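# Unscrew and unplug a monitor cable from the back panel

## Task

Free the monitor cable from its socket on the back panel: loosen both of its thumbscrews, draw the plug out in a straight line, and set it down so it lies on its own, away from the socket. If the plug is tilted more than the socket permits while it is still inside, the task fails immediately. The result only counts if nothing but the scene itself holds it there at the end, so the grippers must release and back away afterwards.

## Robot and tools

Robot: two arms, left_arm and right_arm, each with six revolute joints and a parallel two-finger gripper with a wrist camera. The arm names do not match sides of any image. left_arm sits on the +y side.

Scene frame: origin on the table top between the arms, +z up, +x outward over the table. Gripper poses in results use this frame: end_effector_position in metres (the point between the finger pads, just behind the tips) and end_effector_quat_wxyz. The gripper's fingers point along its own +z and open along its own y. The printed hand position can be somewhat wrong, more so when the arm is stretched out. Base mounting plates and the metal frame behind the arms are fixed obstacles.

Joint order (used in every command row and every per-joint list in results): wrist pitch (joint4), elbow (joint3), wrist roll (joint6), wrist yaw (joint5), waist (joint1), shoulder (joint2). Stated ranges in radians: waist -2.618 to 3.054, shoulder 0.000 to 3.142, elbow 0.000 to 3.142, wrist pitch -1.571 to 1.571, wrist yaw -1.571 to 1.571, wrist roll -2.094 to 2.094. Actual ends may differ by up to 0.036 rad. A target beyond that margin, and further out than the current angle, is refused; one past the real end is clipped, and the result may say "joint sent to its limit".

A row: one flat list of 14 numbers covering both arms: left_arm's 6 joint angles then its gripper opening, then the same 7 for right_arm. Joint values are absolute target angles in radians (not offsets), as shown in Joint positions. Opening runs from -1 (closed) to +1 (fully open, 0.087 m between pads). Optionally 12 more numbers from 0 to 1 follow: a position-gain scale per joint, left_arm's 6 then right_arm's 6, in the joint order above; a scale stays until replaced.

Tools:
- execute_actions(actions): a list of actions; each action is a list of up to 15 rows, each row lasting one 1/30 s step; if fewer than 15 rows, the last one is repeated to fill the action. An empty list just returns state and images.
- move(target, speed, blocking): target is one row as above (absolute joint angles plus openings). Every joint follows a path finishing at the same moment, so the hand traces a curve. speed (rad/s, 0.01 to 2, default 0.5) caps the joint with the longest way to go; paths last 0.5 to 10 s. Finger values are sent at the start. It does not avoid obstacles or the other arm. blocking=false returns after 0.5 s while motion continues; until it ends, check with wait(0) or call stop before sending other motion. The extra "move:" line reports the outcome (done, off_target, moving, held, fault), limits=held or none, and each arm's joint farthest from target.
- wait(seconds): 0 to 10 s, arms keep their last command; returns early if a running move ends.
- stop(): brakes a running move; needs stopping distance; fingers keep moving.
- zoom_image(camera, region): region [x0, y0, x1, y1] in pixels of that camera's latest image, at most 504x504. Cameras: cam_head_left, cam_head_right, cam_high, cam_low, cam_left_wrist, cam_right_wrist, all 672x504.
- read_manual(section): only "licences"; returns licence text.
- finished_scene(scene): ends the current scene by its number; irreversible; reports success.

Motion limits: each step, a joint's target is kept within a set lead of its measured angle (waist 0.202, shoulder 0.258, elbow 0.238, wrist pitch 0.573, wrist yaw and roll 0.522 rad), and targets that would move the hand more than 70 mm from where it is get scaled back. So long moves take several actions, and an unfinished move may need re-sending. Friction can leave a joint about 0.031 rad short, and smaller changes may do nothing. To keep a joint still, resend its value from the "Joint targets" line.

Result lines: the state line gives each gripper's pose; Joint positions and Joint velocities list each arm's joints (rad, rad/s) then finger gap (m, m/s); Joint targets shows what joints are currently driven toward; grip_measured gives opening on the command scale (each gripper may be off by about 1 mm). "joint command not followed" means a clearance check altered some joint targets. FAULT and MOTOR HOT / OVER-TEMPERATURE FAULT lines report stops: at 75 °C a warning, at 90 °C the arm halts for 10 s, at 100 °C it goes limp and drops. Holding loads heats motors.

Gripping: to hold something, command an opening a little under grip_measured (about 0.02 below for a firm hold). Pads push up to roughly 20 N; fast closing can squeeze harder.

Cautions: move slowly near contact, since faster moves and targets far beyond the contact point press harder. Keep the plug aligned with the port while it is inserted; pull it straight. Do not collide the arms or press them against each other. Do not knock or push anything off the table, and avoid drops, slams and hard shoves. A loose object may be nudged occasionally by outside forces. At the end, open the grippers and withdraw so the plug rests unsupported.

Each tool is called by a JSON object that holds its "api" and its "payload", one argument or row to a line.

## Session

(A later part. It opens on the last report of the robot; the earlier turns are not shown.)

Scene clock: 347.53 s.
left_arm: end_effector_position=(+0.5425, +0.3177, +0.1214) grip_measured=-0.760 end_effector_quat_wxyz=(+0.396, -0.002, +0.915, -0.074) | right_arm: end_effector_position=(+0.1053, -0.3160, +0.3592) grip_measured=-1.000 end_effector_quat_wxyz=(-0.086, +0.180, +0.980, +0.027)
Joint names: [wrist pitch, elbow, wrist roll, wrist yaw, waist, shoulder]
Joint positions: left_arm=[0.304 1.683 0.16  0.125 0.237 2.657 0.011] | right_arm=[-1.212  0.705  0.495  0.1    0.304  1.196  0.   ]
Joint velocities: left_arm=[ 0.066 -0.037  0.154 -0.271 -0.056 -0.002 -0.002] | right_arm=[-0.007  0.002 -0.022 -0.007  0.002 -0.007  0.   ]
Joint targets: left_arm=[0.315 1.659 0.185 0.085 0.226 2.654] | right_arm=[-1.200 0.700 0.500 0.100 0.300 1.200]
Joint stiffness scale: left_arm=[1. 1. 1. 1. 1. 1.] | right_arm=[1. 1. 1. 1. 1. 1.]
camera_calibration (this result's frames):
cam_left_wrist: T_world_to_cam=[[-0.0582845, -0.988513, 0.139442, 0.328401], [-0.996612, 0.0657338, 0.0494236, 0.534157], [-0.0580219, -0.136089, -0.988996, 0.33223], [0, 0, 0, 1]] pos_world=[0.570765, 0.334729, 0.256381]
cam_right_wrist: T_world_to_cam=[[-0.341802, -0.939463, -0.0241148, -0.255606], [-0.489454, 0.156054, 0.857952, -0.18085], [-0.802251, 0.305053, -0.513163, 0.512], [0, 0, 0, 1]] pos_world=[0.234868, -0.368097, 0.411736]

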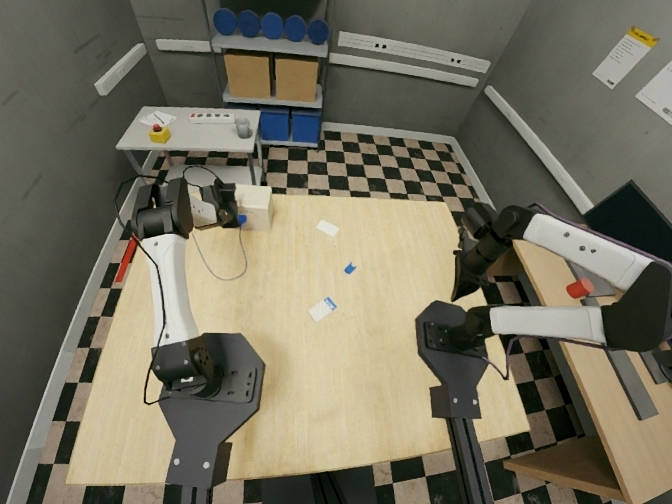

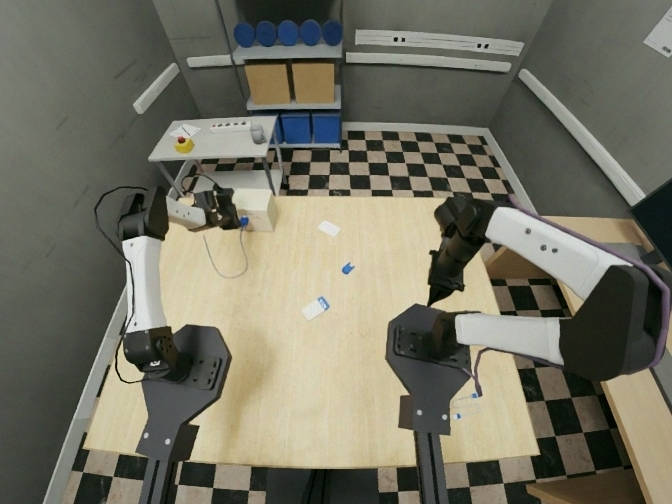

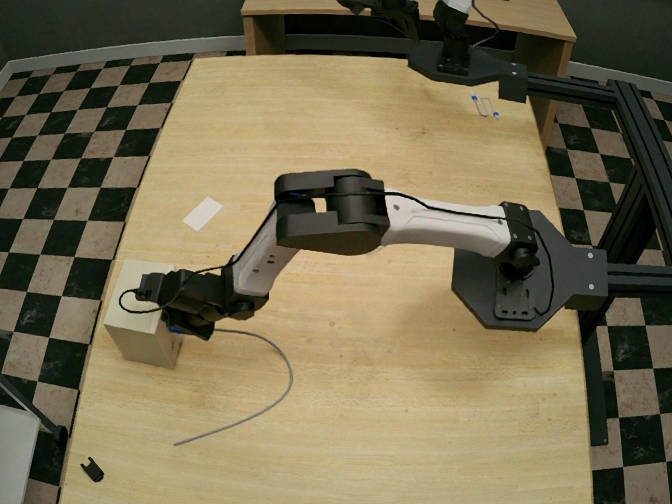

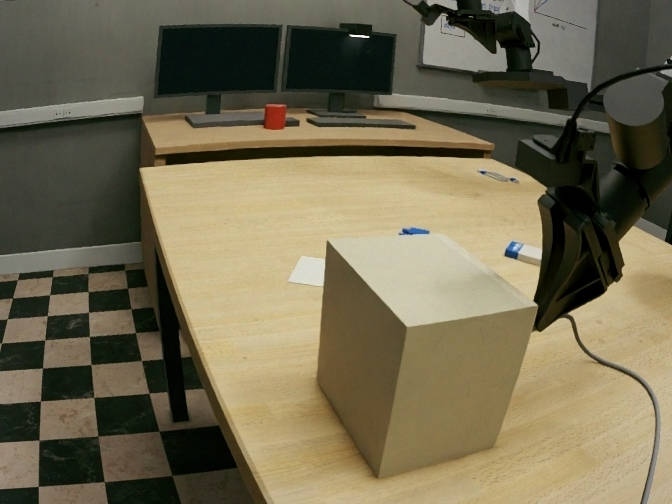

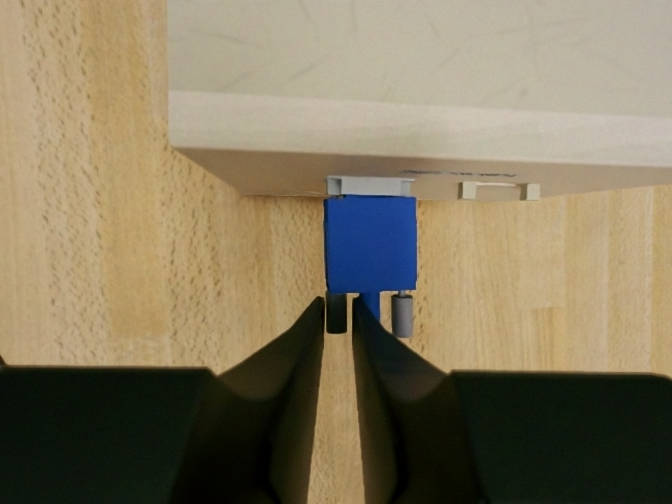

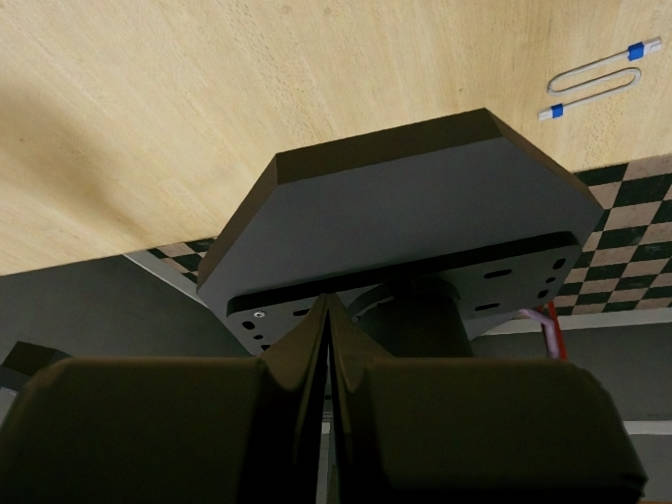

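{"api": "execute_actions", "payload": {
  "actions": [
    [[0.31,1.675,0.175,0.1,0.232,2.67,-0.76,-1.2,0.7,0.5,0.1,0.3,1.2,-1],[0.305,1.678,0.175,0.105,0.234,2.68,-0.76,-1.2,0.7,0.5,0.1,0.3,1.2,-1],[0.305,1.678,0.175,0.105,0.236,2.682,-0.77,-1.2,0.7,0.5,0.1,0.3,1.2,-1],[0.305,1.678,0.175,0.105,0.236,2.682,-0.78,-1.2,0.7,0.5,0.1,0.3,1.2,-1],[0.305,1.678,0.175,0.105,0.236,2.682,-0.79,-1.2,0.7,0.5,0.1,0.3,1.2,-1],[0.305,1.678,0.175,0.105,0.236,2.682,-0.8,-1.2,0.7,0.5,0.1,0.3,1.2,-1],[0.305,1.678,0.175,0.105,0.236,2.68,-0.82,-1.2,0.7,0.5,0.1,0.3,1.2,-1],[0.305,1.678,0.175,0.105,0.236,2.68,-0.835,-1.2,0.7,0.5,0.1,0.3,1.2,-1],[0.305,1.678,0.175,0.105,0.236,2.68,-0.85,-1.2,0.7,0.5,0.1,0.3,1.2,-1],[0.305,1.678,0.175,0.105,0.236,2.68,-0.865,-1.2,0.7,0.5,0.1,0.3,1.2,-1],[0.305,1.678,0.175,0.105,0.236,2.68,-0.885,-1.2,0.7,0.5,0.1,0.3,1.2,-1]]
  ]
}}

Scene clock: 348.63 s.
left_arm: end_effector_position=(+0.5422, +0.3206, +0.1204) grip_measured=-0.853 end_effector_quat_wxyz=(+0.396, +0.003, +0.916, -0.059) | right_arm: end_effector_position=(+0.1053, -0.3160, +0.3592) grip_measured=-1.000 end_effector_quat_wxyz=(-0.086, +0.180, +0.980, +0.027)
Joint names: [wrist pitch, elbow, wrist roll, wrist yaw, waist, shoulder]
Joint positions: left_arm=[0.311 1.679 0.179 0.1   0.234 2.657 0.006] | right_arm=[-1.212  0.705  0.495  0.1    0.304  1.196  0.   ]
Joint velocities: left_arm=[-0.037  0.002  0.022  0.037  0.007 -0.007  0.   ] | right_arm=[-0.022 -0.012  0.007 -0.066  0.002 -0.007  0.   ]
Joint targets: left_arm=[0.305 1.678 0.175 0.105 0.236 2.680] | right_arm=[-1.200 0.700 0.500 0.100 0.300 1.200]
Joint stiffness scale: left_arm=[1. 1. 1. 1. 1. 1.] | right_arm=[1. 1. 1. 1. 1. 1.]
camera_calibration (this result's frames):
cam_left_wrist: T_world_to_cam=[[-0.0572171, -0.992442, 0.108558, 0.335786], [-0.996693, 0.0630667, 0.0512367, 0.534358], [-0.0576959, -0.105268, -0.992769, 0.322029], [0, 0, 0, 1]] pos_world=[0.570383, 0.333447, 0.25587]
cam_right_wrist: T_world_to_cam=[[-0.341802, -0.939463, -0.0241148, -0.255606], [-0.489454, 0.156054, 0.857952, -0.18085], [-0.802251, 0.305053, -0.513163, 0.512], [0, 0, 0, 1]] pos_world=[0.234868, -0.368097, 0.411736]

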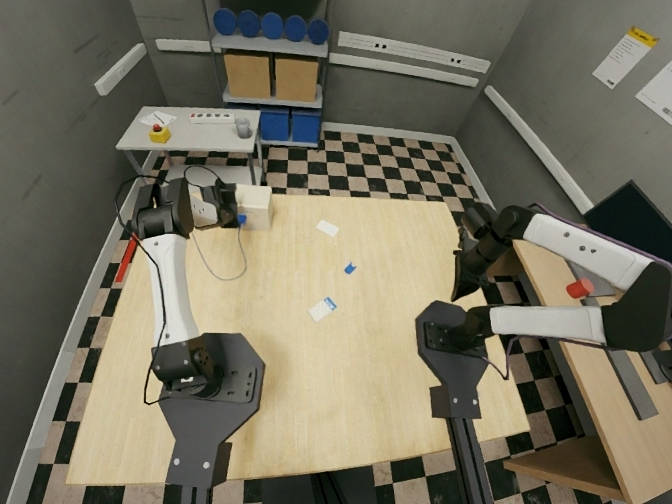

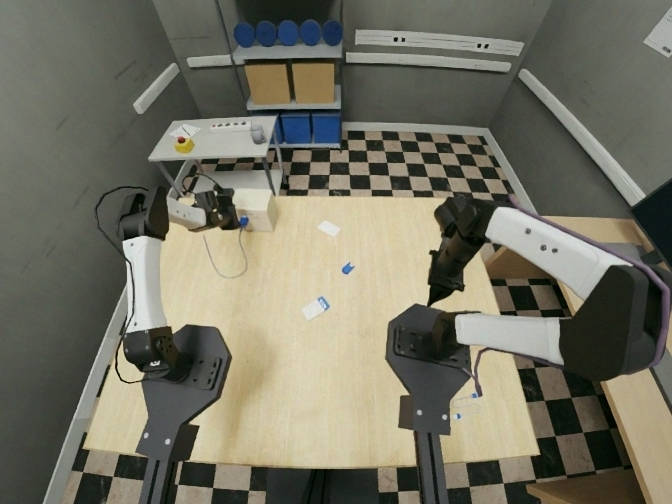

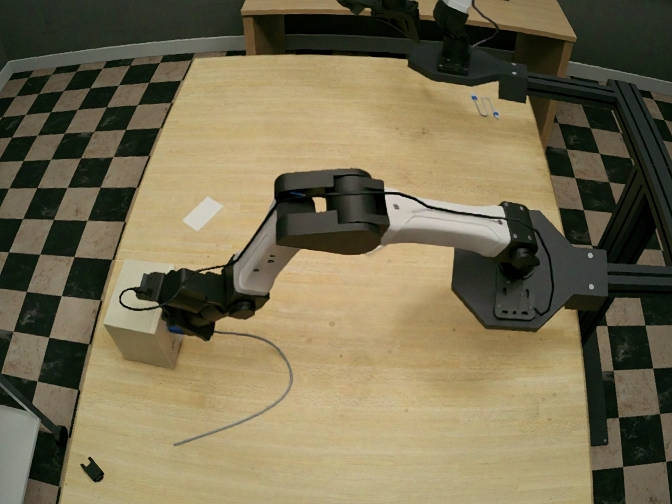

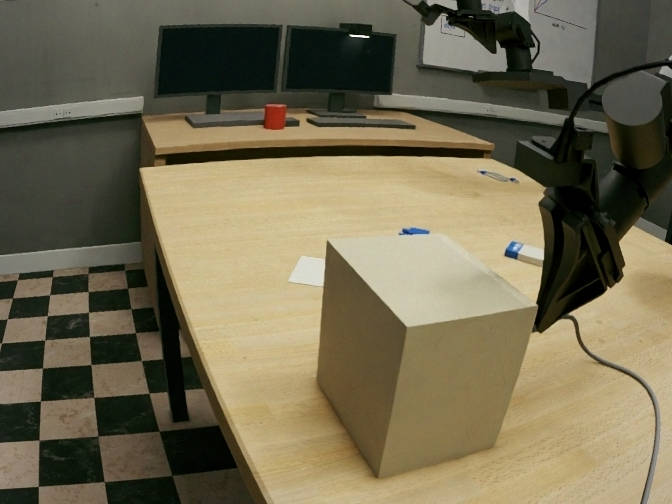

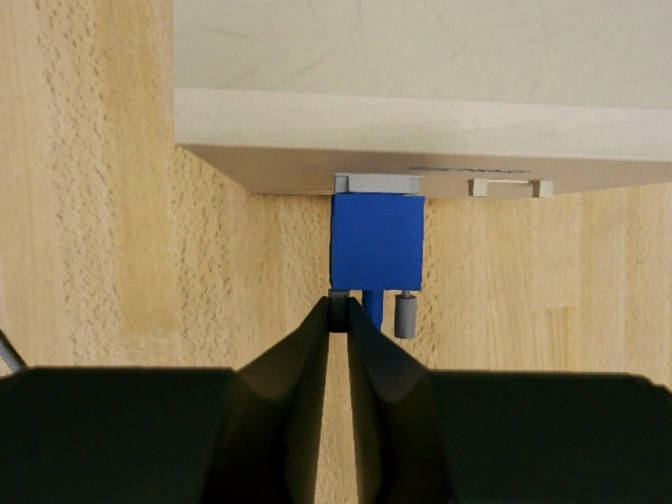

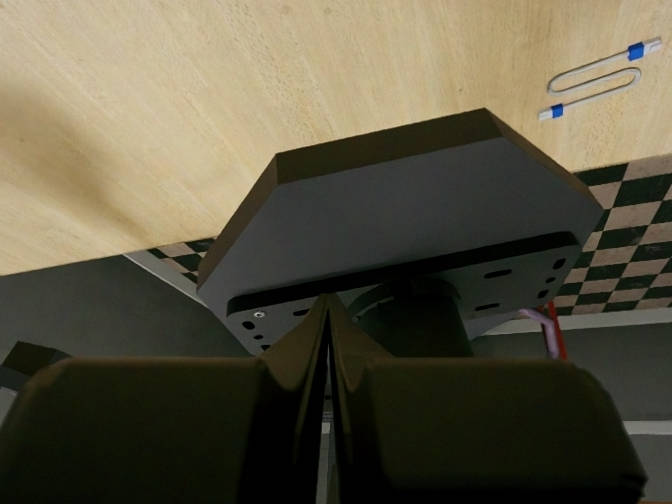

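{"api": "execute_actions", "payload": {
  "actions": [
    [[0.3,1.678,0.175,0.105,0.236,2.68,-0.8,-1.2,0.7,0.5,0.1,0.3,1.2,-1],[0.295,1.678,0.175,0.105,0.236,2.685,-0.79,-1.2,0.7,0.5,0.1,0.3,1.2,-1],[0.29,1.678,0.175,0.105,0.236,2.688,-0.79,-1.2,0.7,0.5,0.1,0.3,1.2,-1],[0.29,1.678,0.175,0.105,0.236,2.688,-0.79,-1.2,0.7,0.5,0.1,0.3,1.2,-1],[0.29,1.678,0.175,0.105,0.236,2.686,-0.79,-1.2,0.7,0.5,0.1,0.3,1.2,-1],[0.29,1.678,0.175,0.105,0.236,2.682,-0.79,-1.2,0.7,0.5,0.1,0.3,1.2,-1],[0.29,1.678,0.175,0.105,0.236,2.68,-0.8,-1.2,0.7,0.5,0.1,0.3,1.2,-1],[0.29,1.678,0.175,0.105,0.236,2.68,-0.82,-1.2,0.7,0.5,0.1,0.3,1.2,-1],[0.29,1.678,0.175,0.105,0.236,2.68,-0.84,-1.2,0.7,0.5,0.1,0.3,1.2,-1],[0.29,1.678,0.175,0.105,0.236,2.68,-0.86,-1.2,0.7,0.5,0.1,0.3,1.2,-1],[0.29,1.685,0.175,0.105,0.236,2.68,-0.885,-1.2,0.7,0.5,0.1,0.3,1.2,-1]]
  ]
}}

Scene clock: 350.47 s.
left_arm: end_effector_position=(+0.5389, +0.3193, +0.1154) grip_measured=-0.846 end_effector_quat_wxyz=(+0.390, +0.004, +0.919, -0.060) | right_arm: end_effector_position=(+0.1053, -0.3160, +0.3592) grip_measured=-1.000 end_effector_quat_wxyz=(-0.086, +0.180, +0.980, +0.027)
Joint names: [wrist pitch, elbow, wrist roll, wrist yaw, waist, shoulder]
Joint positions: left_arm=[0.306 1.679 0.179 0.1   0.234 2.665 0.007] | right_arm=[-1.212  0.705  0.495  0.1    0.304  1.196  0.   ]
Joint velocities: left_arm=[ 0.022 -0.007 -0.051 -0.022 -0.007 -0.002  0.001] | right_arm=[ 0.007  0.007  0.037 -0.007 -0.002  0.012  0.   ]
Joint targets: left_arm=[0.290 1.685 0.175 0.105 0.236 2.680] | right_arm=[-1.200 0.700 0.500 0.100 0.300 1.200]
Joint stiffness scale: left_arm=[1. 1. 1. 1. 1. 1.] | right_arm=[1. 1. 1. 1. 1. 1.]
camera_calibration (this result's frames):
cam_left_wrist: T_world_to_cam=[[-0.0579241, -0.992127, 0.111039, 0.334831], [-0.995856, 0.0652336, 0.0633642, 0.528933], [-0.0701087, -0.106908, -0.991794, 0.323787], [0, 0, 0, 1]] pos_world=[0.568837, 0.332306, 0.250435]
cam_right_wrist: T_world_to_cam=[[-0.341802, -0.939463, -0.0241148, -0.255606], [-0.489454, 0.156054, 0.857952, -0.18085], [-0.802251, 0.305053, -0.513163, 0.512], [0, 0, 0, 1]] pos_world=[0.234868, -0.368097, 0.411736]

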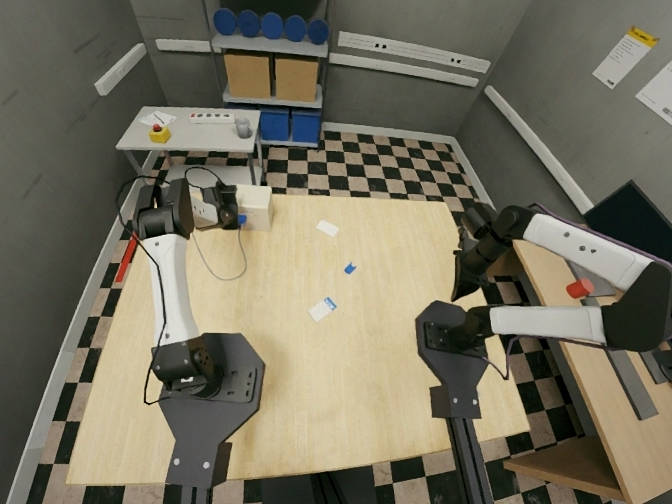

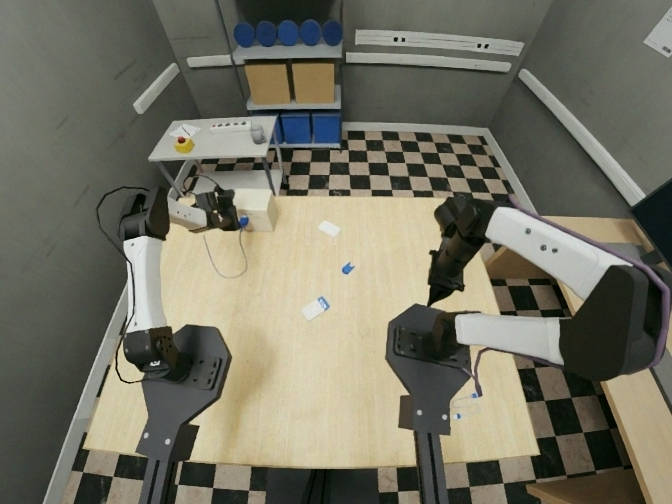

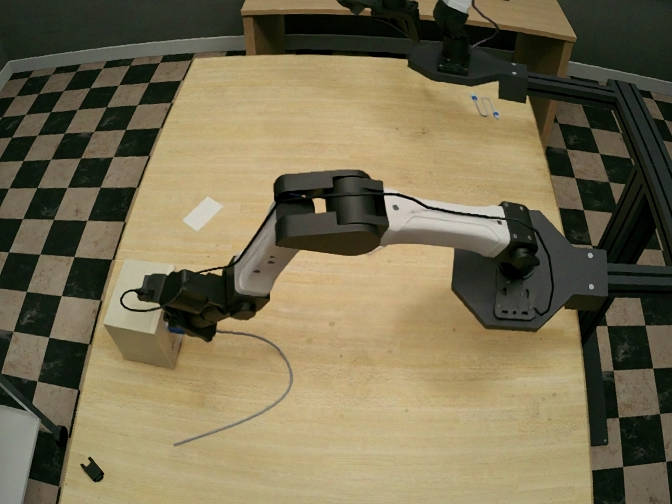

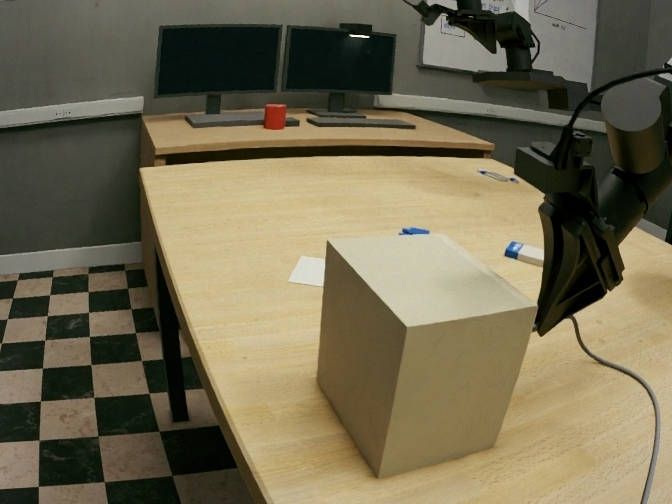

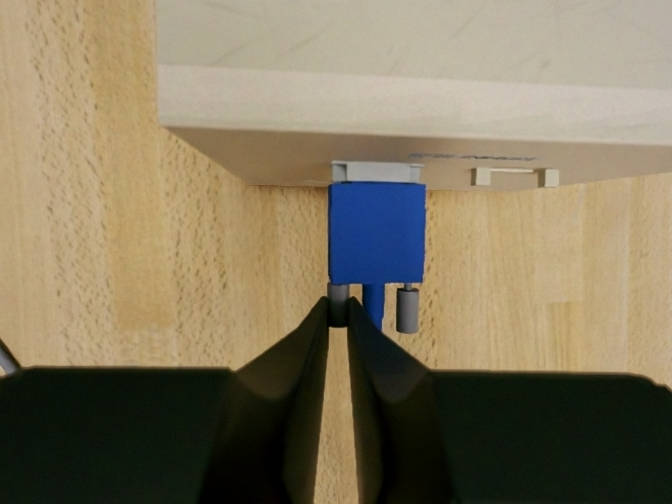

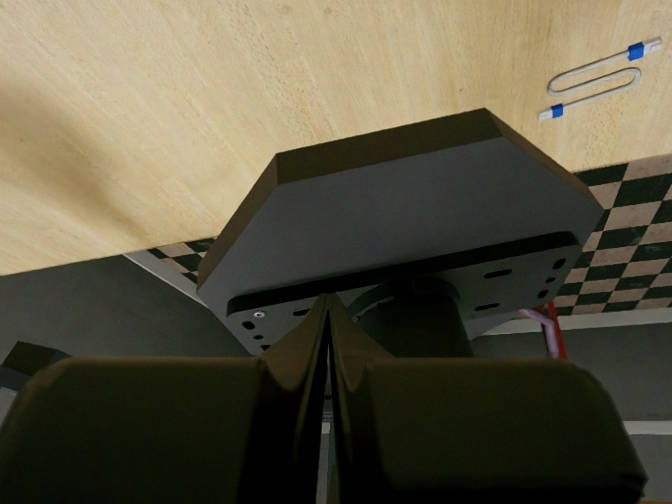

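{"api": "execute_actions", "payload": {
  "actions": [
    [[0.29,1.69,0.17,0.11,0.238,2.675,-0.79,-1.2,0.7,0.5,0.1,0.3,1.2,-1],[0.29,1.7,0.165,0.125,0.24,2.675,-0.77,-1.2,0.7,0.5,0.1,0.3,1.2,-1],[0.284,1.706,0.154,0.14,0.246,2.675,-0.77,-1.2,0.7,0.5,0.1,0.3,1.2,-1],[0.278,1.709,0.143,0.156,0.252,2.675,-0.77,-1.2,0.7,0.5,0.1,0.3,1.2,-1],[0.272,1.711,0.132,0.172,0.259,2.675,-0.77,-1.2,0.7,0.5,0.1,0.3,1.2,-1],[0.272,1.711,0.132,0.172,0.259,2.675,-0.77,-1.2,0.7,0.5,0.1,0.3,1.2,-1],[0.272,1.711,0.132,0.172,0.259,2.675,-0.77,-1.2,0.7,0.5,0.1,0.3,1.2,-1],[0.272,1.711,0.132,0.172,0.259,2.675,-0.79,-1.2,0.7,0.5,0.1,0.3,1.2,-1],[0.272,1.711,0.132,0.172,0.259,2.675,-0.81,-1.2,0.7,0.5,0.1,0.3,1.2,-1],[0.272,1.711,0.132,0.172,0.259,2.675,-0.83,-1.2,0.7,0.5,0.1,0.3,1.2,-1],[0.272,1.711,0.132,0.172,0.259,2.675,-0.85,-1.2,0.7,0.5,0.1,0.3,1.2,-1],[0.272,1.711,0.132,0.172,0.259,2.675,-0.87,-1.2,0.7,0.5,0.1,0.3,1.2,-1],[0.272,1.711,0.132,0.172,0.259,2.675,-0.885,-1.2,0.7,0.5,0.1,0.3,1.2,-1]]
  ]
}}

Scene clock: 351.87 s.
left_arm: end_effector_position=(+0.5423, +0.3204, +0.1193) grip_measured=-0.848 end_effector_quat_wxyz=(+0.394, -0.012, +0.915, -0.088) | right_arm: end_effector_position=(+0.1053, -0.3160, +0.3592) grip_measured=-1.000 end_effector_quat_wxyz=(-0.086, +0.180, +0.980, +0.027)
Joint names: [wrist pitch, elbow, wrist roll, wrist yaw, waist, shoulder]
Joint positions: left_arm=[0.292 1.696 0.141 0.154 0.252 2.665 0.007] | right_arm=[-1.212  0.705  0.495  0.1    0.304  1.196  0.   ]
Joint velocities: left_arm=[-0.081 -0.002  0.022 -0.066 -0.012 -0.002  0.   ] | right_arm=[ 0.007 -0.002 -0.022  0.022 -0.017 -0.007  0.   ]
Joint targets: left_arm=[0.272 1.711 0.132 0.172 0.259 2.675] | right_arm=[-1.200 0.700 0.500 0.100 0.300 1.200]
Joint stiffness scale: left_arm=[1. 1. 1. 1. 1. 1.] | right_arm=[1. 1. 1. 1. 1. 1.]
camera_calibration (this result's frames):
cam_left_wrist: T_world_to_cam=[[-0.0520894, -0.983628, 0.17252, 0.322435], [-0.996731, 0.0618916, 0.0519313, 0.534896], [-0.0617587, -0.169251, -0.983636, 0.34252], [0, 0, 0, 1]] pos_world=[0.571096, 0.342022, 0.253511]
cam_right_wrist: T_world_to_cam=[[-0.341802, -0.939463, -0.0241148, -0.255606], [-0.489454, 0.156054, 0.857952, -0.18085], [-0.802251, 0.305053, -0.513163, 0.512], [0, 0, 0, 1]] pos_world=[0.234868, -0.368097, 0.411736]

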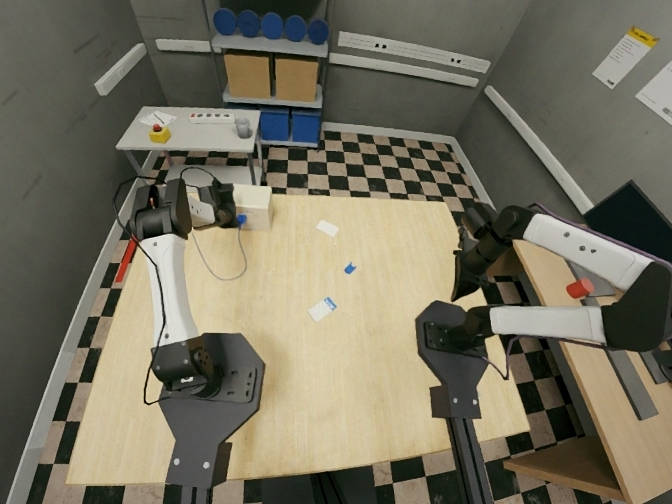

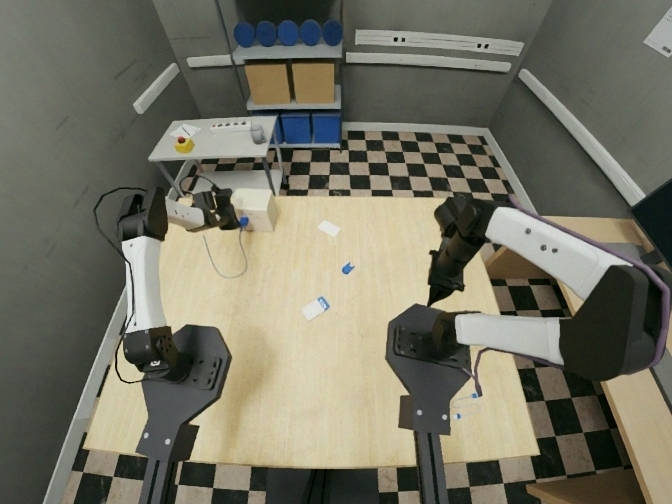

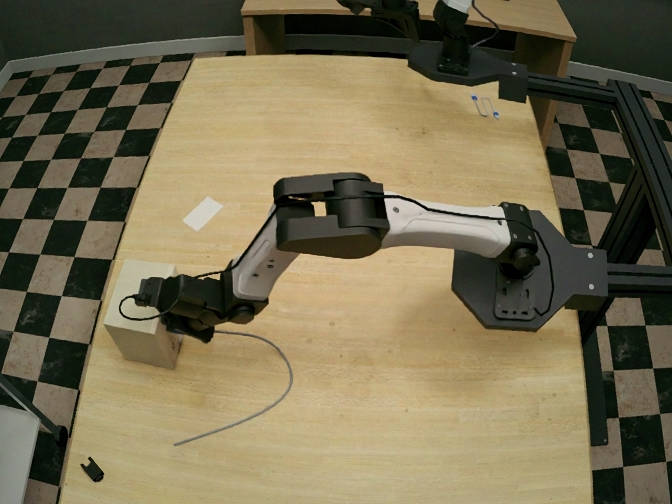

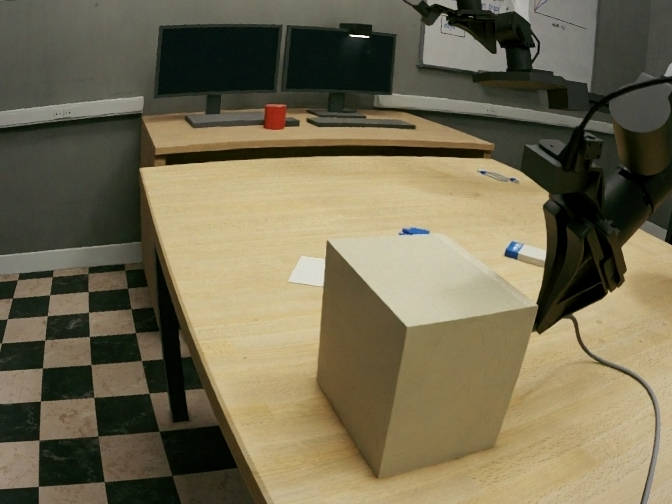

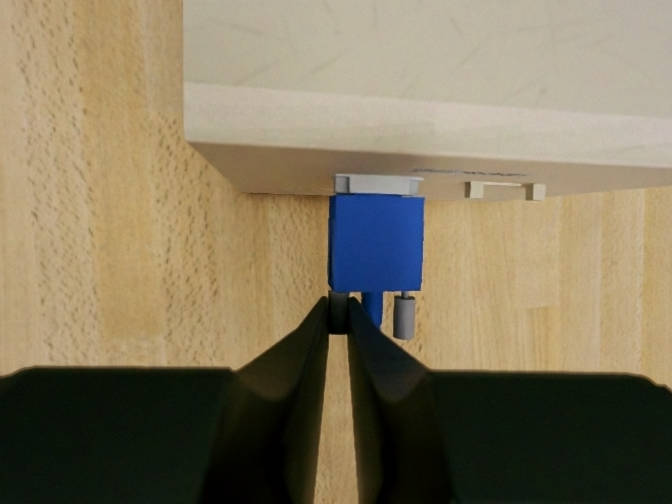

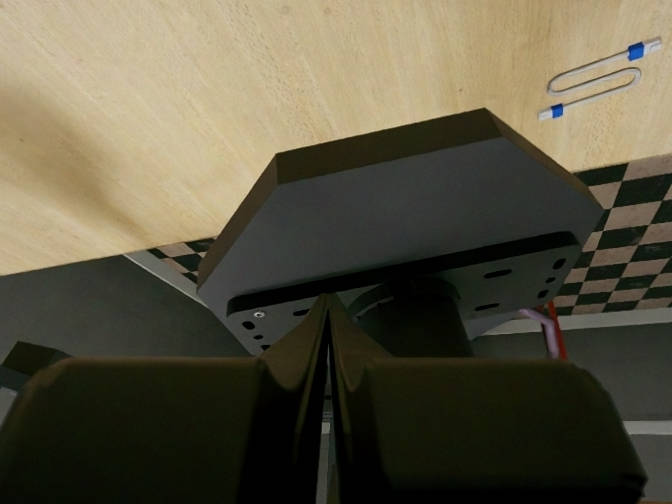

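Forward to 1.10.

{"api": "execute_actions", "payload": {
  "actions": [
    [[0.265,1.712,0.119,0.195,0.26,2.688,-0.885,-1.2,0.7,0.5,0.1,0.3,1.2,-1],[0.265,1.718,0.119,0.195,0.267,2.69,-0.885,-1.2,0.7,0.5,0.1,0.3,1.2,-1],[0.251,1.718,0.094,0.241,0.267,2.692,-0.885,-1.2,0.7,0.5,0.1,0.3,1.2,-1],[0.251,1.732,0.094,0.241,0.282,2.694,-0.885,-1.2,0.7,0.5,0.1,0.3,1.2,-1],[0.237,1.732,0.068,0.286,0.282,2.694,-0.885,-1.2,0.7,0.5,0.1,0.3,1.2,-1],[0.237,1.748,0.068,0.286,0.297,2.699,-0.885,-1.2,0.7,0.5,0.1,0.3,1.2,-1],[0.224,1.748,0.042,0.332,0.297,2.699,-0.885,-1.2,0.7,0.5,0.1,0.3,1.2,-1],[0.224,1.765,0.042,0.332,0.312,2.709,-0.885,-1.2,0.7,0.5,0.1,0.3,1.2,-1],[0.211,1.765,0.016,0.377,0.312,2.709,-0.885,-1.2,0.7,0.5,0.1,0.3,1.2,-1],[0.211,1.784,0.016,0.377,0.327,2.72,-0.885,-1.2,0.7,0.5,0.1,0.3,1.2,-1],[0.199,1.784,-0.01,0.422,0.327,2.72,-0.885,-1.2,0.7,0.5,0.1,0.3,1.2,-1],[0.199,1.804,-0.01,0.422,0.341,2.733,-0.885,-1.2,0.7,0.5,0.1,0.3,1.2,-1],[0.188,1.804,-0.037,0.467,0.341,2.733,-0.885,-1.2,0.7,0.5,0.1,0.3,1.2,-1],[0.188,1.825,-0.037,0.467,0.355,2.746,-0.885,-1.2,0.7,0.5,0.1,0.3,1.2,-1],[0.178,1.825,-0.064,0.511,0.355,2.746,-0.885,-1.2,0.7,0.5,0.1,0.3,1.2,-1]],
    [[0.178,1.848,-0.064,0.511,0.368,2.7615,-0.885,-1.2,0.7,0.5,0.1,0.3,1.2,-1],[0.169,1.848,-0.092,0.555,0.368,2.7615,-0.885,-1.2,0.7,0.5,0.1,0.3,1.2,-1],[0.169,1.871,-0.092,0.555,0.381,2.778,-0.885,-1.2,0.7,0.5,0.1,0.3,1.2,-1],[0.162,1.871,-0.121,0.599,0.381,2.778,-0.885,-1.2,0.7,0.5,0.1,0.3,1.2,-1],[0.162,1.895,-0.121,0.599,0.394,2.796,-0.885,-1.2,0.7,0.5,0.1,0.3,1.2,-1],[0.156,1.895,-0.151,0.642,0.394,2.796,-0.885,-1.2,0.7,0.5,0.1,0.3,1.2,-1],[0.156,1.921,-0.151,0.642,0.406,2.815,-0.885,-1.2,0.7,0.5,0.1,0.3,1.2,-1],[0.152,1.921,-0.181,0.685,0.406,2.815,-0.885,-1.2,0.7,0.5,0.1,0.3,1.2,-1],[0.152,1.947,-0.181,0.685,0.417,2.836,-0.885,-1.2,0.7,0.5,0.1,0.3,1.2,-1],[0.15,1.947,-0.213,0.727,0.417,2.836,-0.885,-1.2,0.7,0.5,0.1,0.3,1.2,-1],[0.15,1.974,-0.213,0.727,0.428,2.858,-0.885,-1.2,0.7,0.5,0.1,0.3,1.2,-1],[0.155,1.974,-0.246,0.769,0.428,2.858,-0.885,-1.2,0.7,0.5,0.1,0.3,1.2,-1],[0.16,2.003,-0.246,0.769,0.439,2.882,-0.885,-1.2,0.7,0.5,0.1,0.3,1.2,-1],[0.17,2.003,-0.281,0.81,0.439,2.882,-0.885,-1.2,0.7,0.5,0.1,0.3,1.2,-1],[0.173,2.032,-0.281,0.81,0.449,2.907,-0.885,-1.2,0.7,0.5,0.1,0.3,1.2,-1]],
    [[0.178,2.032,-0.318,0.851,0.449,2.907,-0.885,-1.2,0.7,0.5,0.1,0.3,1.2,-1],[0.18,2.062,-0.318,0.851,0.459,2.933,-0.885,-1.2,0.7,0.5,0.1,0.3,1.2,-1],[0.185,2.062,-0.358,0.891,0.459,2.933,-0.885,-1.2,0.7,0.5,0.1,0.3,1.2,-1],[0.185,2.093,-0.358,0.891,0.468,2.96,-0.885,-1.2,0.7,0.5,0.1,0.3,1.2,-1],[0.193,2.093,-0.401,0.93,0.468,2.96,-0.885,-1.2,0.7,0.5,0.1,0.3,1.2,-1],[0.193,2.125,-0.401,0.93,0.477,2.989,-0.885,-1.2,0.7,0.5,0.1,0.3,1.2,-1],[0.205,2.125,-0.448,0.967,0.477,2.989,-0.885,-1.2,0.7,0.5,0.1,0.3,1.2,-1],[0.205,2.159,-0.448,0.967,0.485,3.019,-0.885,-1.2,0.7,0.5,0.1,0.3,1.2,-1]]
  ]
}}

Scene clock: 354.97 s.
left_arm: end_effector_position=(+0.5410, +0.3246, +0.1158) grip_measured=-0.848 end_effector_quat_wxyz=(+0.327, -0.181, +0.789, -0.487) | right_arm: end_effector_position=(+0.1053, -0.3160, +0.3592) grip_measured=-1.000 end_effector_quat_wxyz=(-0.086, +0.180, +0.980, +0.027)
Joint names: [wrist pitch, elbow, wrist roll, wrist yaw, waist, shoulder]
Joint positions: left_arm=[ 0.192  2.143 -0.426  0.955  0.479  2.998  0.007] | right_arm=[-1.212  0.705  0.495  0.1    0.304  1.196  0.   ]
Joint velocities: left_arm=[ 0.022  0.012 -0.168  0.022 -0.012  0.022 -0.   ] | right_arm=[ 0.022 -0.007  0.022  0.051 -0.002 -0.012  0.   ]
Joint targets: left_arm=[0.205 2.159 -0.448 0.967 0.485 3.019] | right_arm=[-1.200 0.700 0.500 0.100 0.300 1.200]
Joint stiffness scale: left_arm=[1. 1. 1. 1. 1. 1.] | right_arm=[1. 1. 1. 1. 1. 1.]
camera_calibration (this result's frames):
cam_left_wrist: T_world_to_cam=[[-0.0364379, -0.457721, 0.888349, 0.0649986], [-0.993872, 0.109427, 0.0156157, 0.520681], [-0.104357, -0.882336, -0.458904, 0.533426], [0, 0, 0, 1]] pos_world=[0.575525, 0.443436, 0.178919]
cam_right_wrist: T_world_to_cam=[[-0.341802, -0.939463, -0.0241148, -0.255606], [-0.489454, 0.156054, 0.857952, -0.18085], [-0.802251, 0.305053, -0.513163, 0.512], [0, 0, 0, 1]] pos_world=[0.234868, -0.368097, 0.411736]

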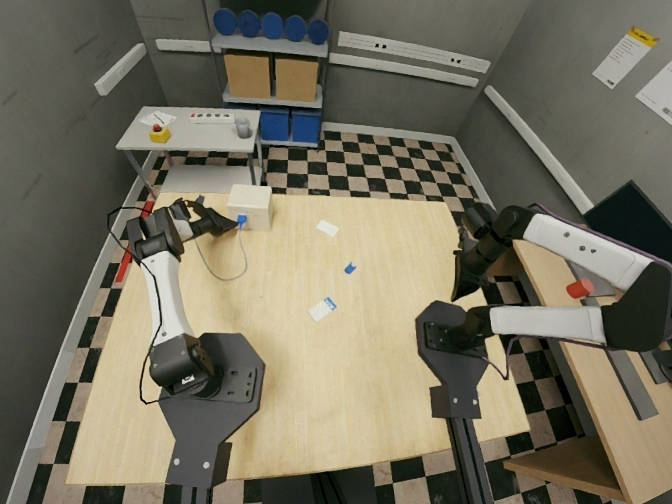

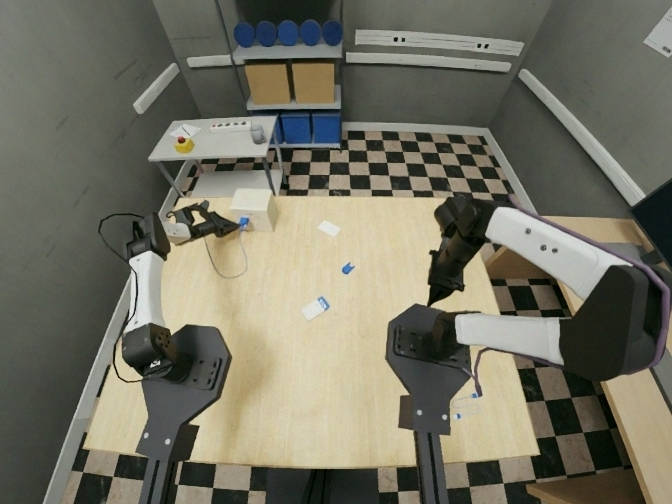

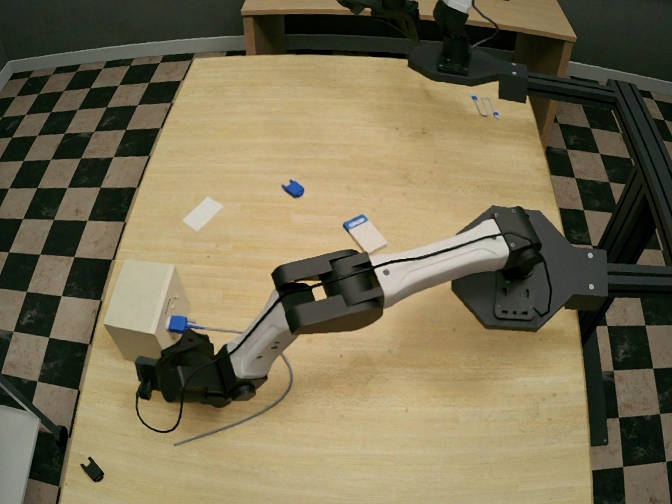

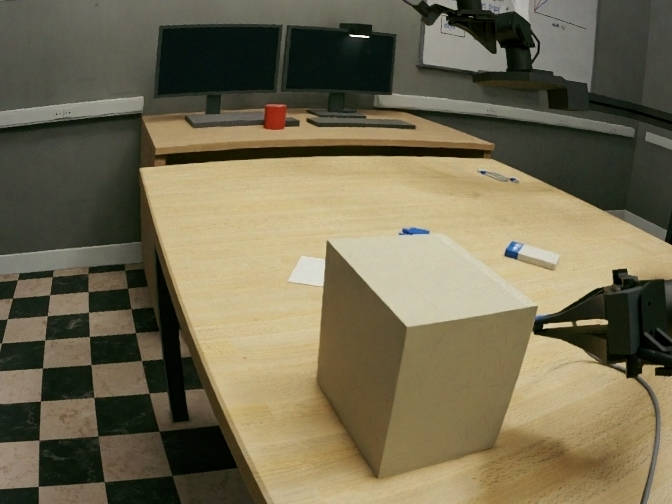

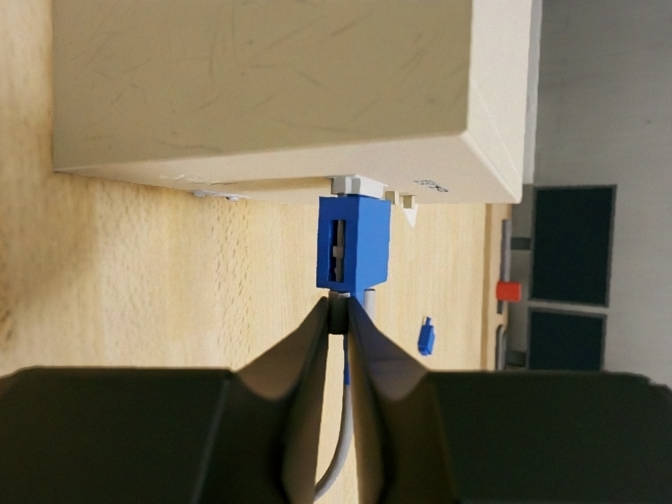

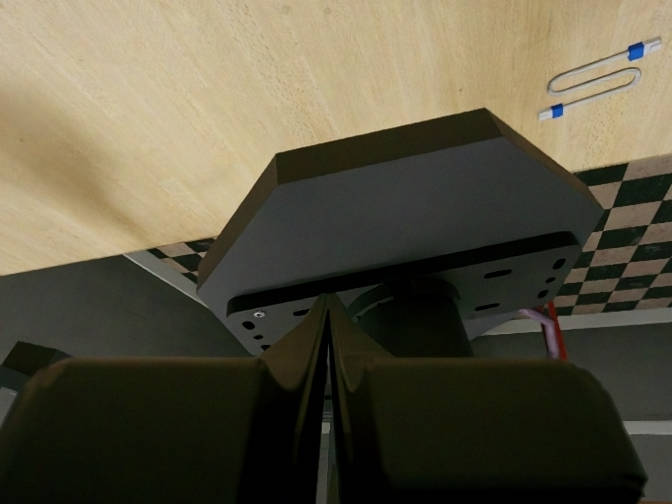

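{"api": "execute_actions", "payload": {
  "actions": [
    [[0.195,2.14,-0.44,0.955,0.48,3.0,-0.8,-1.2,0.7,0.5,0.1,0.3,1.2,-1],[0.19,2.13,-0.436,0.948,0.476,2.996,-0.75,-1.2,0.7,0.5,0.1,0.3,1.2,-1],[0.185,2.124,-0.434,0.942,0.473,2.993,-0.72,-1.2,0.7,0.5,0.1,0.3,1.2,-1],[0.18,2.124,-0.434,0.942,0.473,2.993,-0.72,-1.2,0.7,0.5,0.1,0.3,1.2,-1],[0.18,2.124,-0.434,0.942,0.473,2.993,-0.72,-1.2,0.7,0.5,0.1,0.3,1.2,-1],[0.167,2.124,-0.387,0.905,0.473,2.993,-0.72,-1.2,0.7,0.5,0.1,0.3,1.2,-1],[0.167,2.09,-0.387,0.905,0.465,2.963,-0.72,-1.2,0.7,0.5,0.1,0.3,1.2,-1],[0.157,2.09,-0.344,0.866,0.465,2.963,-0.72,-1.2,0.7,0.5,0.1,0.3,1.2,-1],[0.157,2.058,-0.344,0.866,0.456,2.934,-0.73,-1.2,0.7,0.5,0.1,0.3,1.2,-1],[0.152,2.058,-0.304,0.826,0.456,2.934,-0.73,-1.2,0.7,0.5,0.1,0.3,1.2,-1],[0.152,2.027,-0.304,0.826,0.447,2.907,-0.74,-1.2,0.7,0.5,0.1,0.3,1.2,-1],[0.149,2.027,-0.267,0.785,0.447,2.907,-0.74,-1.2,0.7,0.5,0.1,0.3,1.2,-1],[0.149,1.997,-0.267,0.785,0.437,2.881,-0.74,-1.2,0.7,0.5,0.1,0.3,1.2,-1],[0.149,1.997,-0.232,0.744,0.437,2.881,-0.74,-1.2,0.7,0.5,0.1,0.3,1.2,-1],[0.155,1.968,-0.232,0.744,0.427,2.856,-0.74,-1.2,0.7,0.5,0.1,0.3,1.2,-1]],
    [[0.165,1.968,-0.199,0.702,0.427,2.856,-0.74,-1.2,0.7,0.5,0.1,0.3,1.2,-1],[0.17,1.939,-0.199,0.702,0.416,2.832,-0.74,-1.2,0.7,0.5,0.1,0.3,1.2,-1],[0.173,1.939,-0.167,0.66,0.416,2.832,-0.74,-1.2,0.7,0.5,0.1,0.3,1.2,-1],[0.173,1.912,-0.167,0.66,0.405,2.81,-0.74,-1.2,0.7,0.5,0.1,0.3,1.2,-1],[0.177,1.912,-0.137,0.617,0.405,2.81,-0.74,-1.2,0.7,0.5,0.1,0.3,1.2,-1],[0.177,1.886,-0.137,0.617,0.394,2.789,-0.74,-1.2,0.7,0.5,0.1,0.3,1.2,-1],[0.183,1.886,-0.107,0.574,0.394,2.789,-0.74,-1.2,0.7,0.5,0.1,0.3,1.2,-1],[0.183,1.86,-0.107,0.574,0.382,2.77,-0.74,-1.2,0.7,0.5,0.1,0.3,1.2,-1],[0.19,1.86,-0.078,0.53,0.382,2.77,-0.75,-1.2,0.7,0.5,0.1,0.3,1.2,-1],[0.19,1.836,-0.078,0.53,0.369,2.752,-0.75,-1.2,0.7,0.5,0.1,0.3,1.2,-1],[0.199,1.836,-0.05,0.486,0.369,2.752,-0.75,-1.2,0.7,0.5,0.1,0.3,1.2,-1],[0.199,1.813,-0.05,0.486,0.356,2.736,-0.75,-1.2,0.7,0.5,0.1,0.3,1.2,-1],[0.209,1.813,-0.023,0.442,0.356,2.736,-0.75,-1.2,0.7,0.5,0.1,0.3,1.2,-1],[0.209,1.79,-0.023,0.442,0.343,2.721,-0.75,-1.2,0.7,0.5,0.1,0.3,1.2,-1],[0.22,1.79,0.004,0.397,0.343,2.721,-0.76,-1.2,0.7,0.5,0.1,0.3,1.2,-1]],
    [[0.22,1.769,0.004,0.397,0.33,2.708,-0.76,-1.2,0.7,0.5,0.1,0.3,1.2,-1],[0.232,1.769,0.03,0.352,0.33,2.708,-0.76,-1.2,0.7,0.5,0.1,0.3,1.2,-1],[0.232,1.749,0.03,0.352,0.316,2.696,-0.76,-1.2,0.7,0.5,0.1,0.3,1.2,-1],[0.245,1.749,0.056,0.307,0.316,2.696,-0.76,-1.2,0.7,0.5,0.1,0.3,1.2,-1],[0.245,1.73,0.056,0.307,0.301,2.686,-0.76,-1.2,0.7,0.5,0.1,0.3,1.2,-1],[0.258,1.73,0.082,0.261,0.301,2.686,-0.76,-1.2,0.7,0.5,0.1,0.3,1.2,-1],[0.258,1.713,0.082,0.261,0.286,2.676,-0.76,-1.2,0.7,0.5,0.1,0.3,1.2,-1],[0.272,1.713,0.108,0.216,0.286,2.676,-0.76,-1.2,0.7,0.5,0.1,0.3,1.2,-1],[0.272,1.697,0.108,0.216,0.271,2.669,-0.76,-1.2,0.7,0.5,0.1,0.3,1.2,-1],[0.285,1.697,0.133,0.17,0.271,2.669,-0.76,-1.2,0.7,0.5,0.1,0.3,1.2,-1],[0.285,1.683,0.133,0.17,0.256,2.663,-0.76,-1.2,0.7,0.5,0.1,0.3,1.2,-1],[0.299,1.683,0.159,0.124,0.256,2.663,-0.76,-1.2,0.7,0.5,0.1,0.3,1.2,-1],[0.299,1.67,0.159,0.124,0.241,2.659,-0.76,-1.2,0.7,0.5,0.1,0.3,1.2,-1],[0.312,1.67,0.185,0.085,0.241,2.659,-0.76,-1.2,0.7,0.5,0.1,0.3,1.2,-1],[0.312,1.659,0.185,0.085,0.227,2.657,-0.76,-1.2,0.7,0.5,0.1,0.3,1.2,-1]],
    [[0.312,1.659,0.185,0.085,0.227,2.657,-0.76,-1.2,0.7,0.5,0.1,0.3,1.2,-1],[0.312,1.659,0.185,0.085,0.227,2.657,-0.76,-1.2,0.7,0.5,0.1,0.3,1.2,-1],[0.312,1.659,0.185,0.085,0.227,2.657,-0.76,-1.2,0.7,0.5,0.1,0.3,1.2,-1],[0.312,1.659,0.185,0.085,0.227,2.657,-0.76,-1.2,0.7,0.5,0.1,0.3,1.2,-1],[0.312,1.659,0.185,0.085,0.227,2.657,-0.76,-1.2,0.7,0.5,0.1,0.3,1.2,-1],[0.312,1.659,0.185,0.085,0.227,2.657,-0.77,-1.2,0.7,0.5,0.1,0.3,1.2,-1],[0.312,1.659,0.185,0.085,0.227,2.657,-0.79,-1.2,0.7,0.5,0.1,0.3,1.2,-1],[0.31,1.665,0.185,0.09,0.23,2.66,-0.81,-1.2,0.7,0.5,0.1,0.3,1.2,-1],[0.308,1.675,0.18,0.095,0.232,2.665,-0.83,-1.2,0.7,0.5,0.1,0.3,1.2,-1],[0.305,1.68,0.178,0.1,0.234,2.67,-0.85,-1.2,0.7,0.5,0.1,0.3,1.2,-1],[0.305,1.68,0.178,0.1,0.234,2.67,-0.87,-1.2,0.7,0.5,0.1,0.3,1.2,-1],[0.305,1.68,0.178,0.1,0.234,2.67,-0.885,-1.2,0.7,0.5,0.1,0.3,1.2,-1]]
  ]
}}

Scene clock: 360.07 s.
left_arm: end_effector_position=(+0.5414, +0.3196, +0.1187) grip_measured=-0.846 end_effector_quat_wxyz=(+0.394, +0.002, +0.917, -0.063) | right_arm: end_effector_position=(+0.1053, -0.3160, +0.3592) grip_measured=-1.000 end_effector_quat_wxyz=(-0.086, +0.180, +0.980, +0.027)
Joint names: [wrist pitch, elbow, wrist roll, wrist yaw, waist, shoulder]
Joint positions: left_arm=[0.31  1.68  0.174 0.105 0.235 2.661 0.007] | right_arm=[-1.212  0.705  0.495  0.1    0.304  1.196  0.   ]
Joint velocities: left_arm=[ 0.007 -0.007 -0.022 -0.051 -0.022 -0.002  0.   ] | right_arm=[-0.051  0.002  0.11  -0.066 -0.007 -0.002  0.   ]
Joint targets: left_arm=[0.305 1.680 0.178 0.100 0.234 2.670] | right_arm=[-1.200 0.700 0.500 0.100 0.300 1.200]
Joint stiffness scale: left_arm=[1. 1. 1. 1. 1. 1.] | right_arm=[1. 1. 1. 1. 1. 1.]
camera_calibration (this result's frames):
cam_left_wrist: T_world_to_cam=[[-0.05677, -0.991616, 0.116078, 0.33351], [-0.996544, 0.0633421, 0.0537333, 0.533259], [-0.0606354, -0.112627, -0.991786, 0.323982], [0, 0, 0, 1]] pos_world=[0.569994, 0.333425, 0.253954]
cam_right_wrist: T_world_to_cam=[[-0.341802, -0.939463, -0.0241148, -0.255606], [-0.489454, 0.156054, 0.857952, -0.18085], [-0.802251, 0.305053, -0.513163, 0.512], [0, 0, 0, 1]] pos_world=[0.234868, -0.368097, 0.411736]

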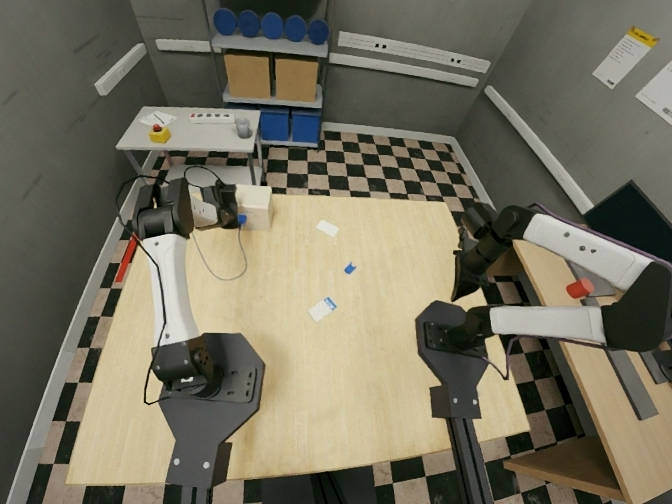

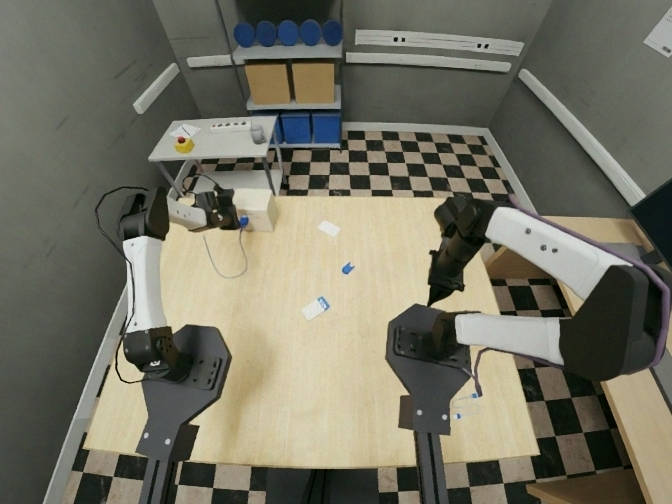

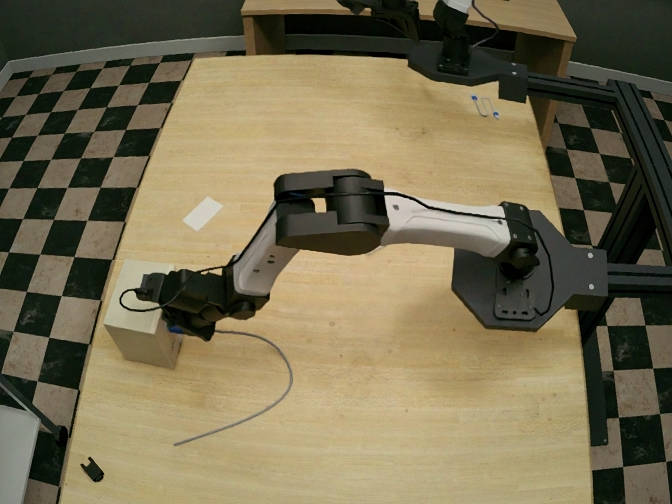

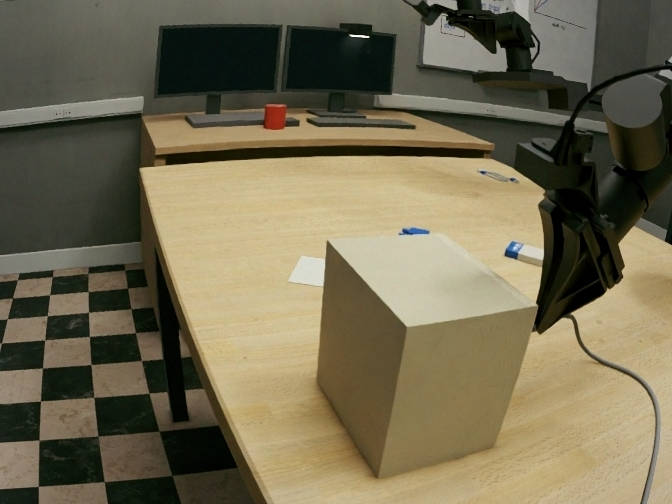

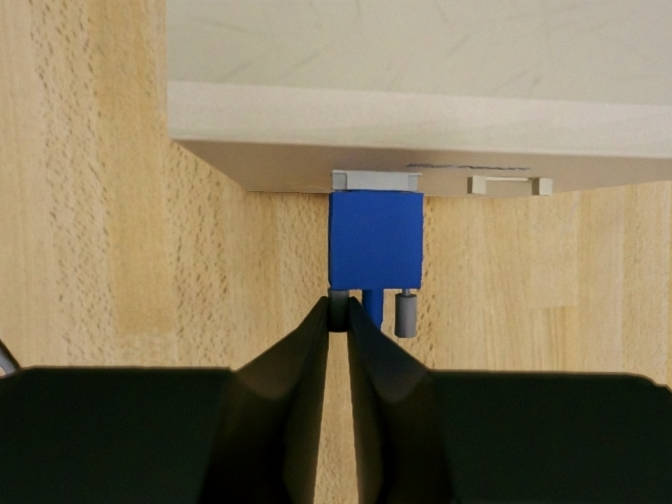

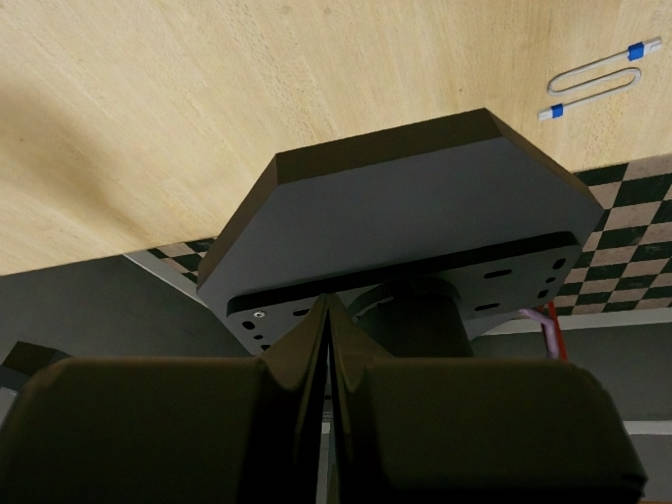

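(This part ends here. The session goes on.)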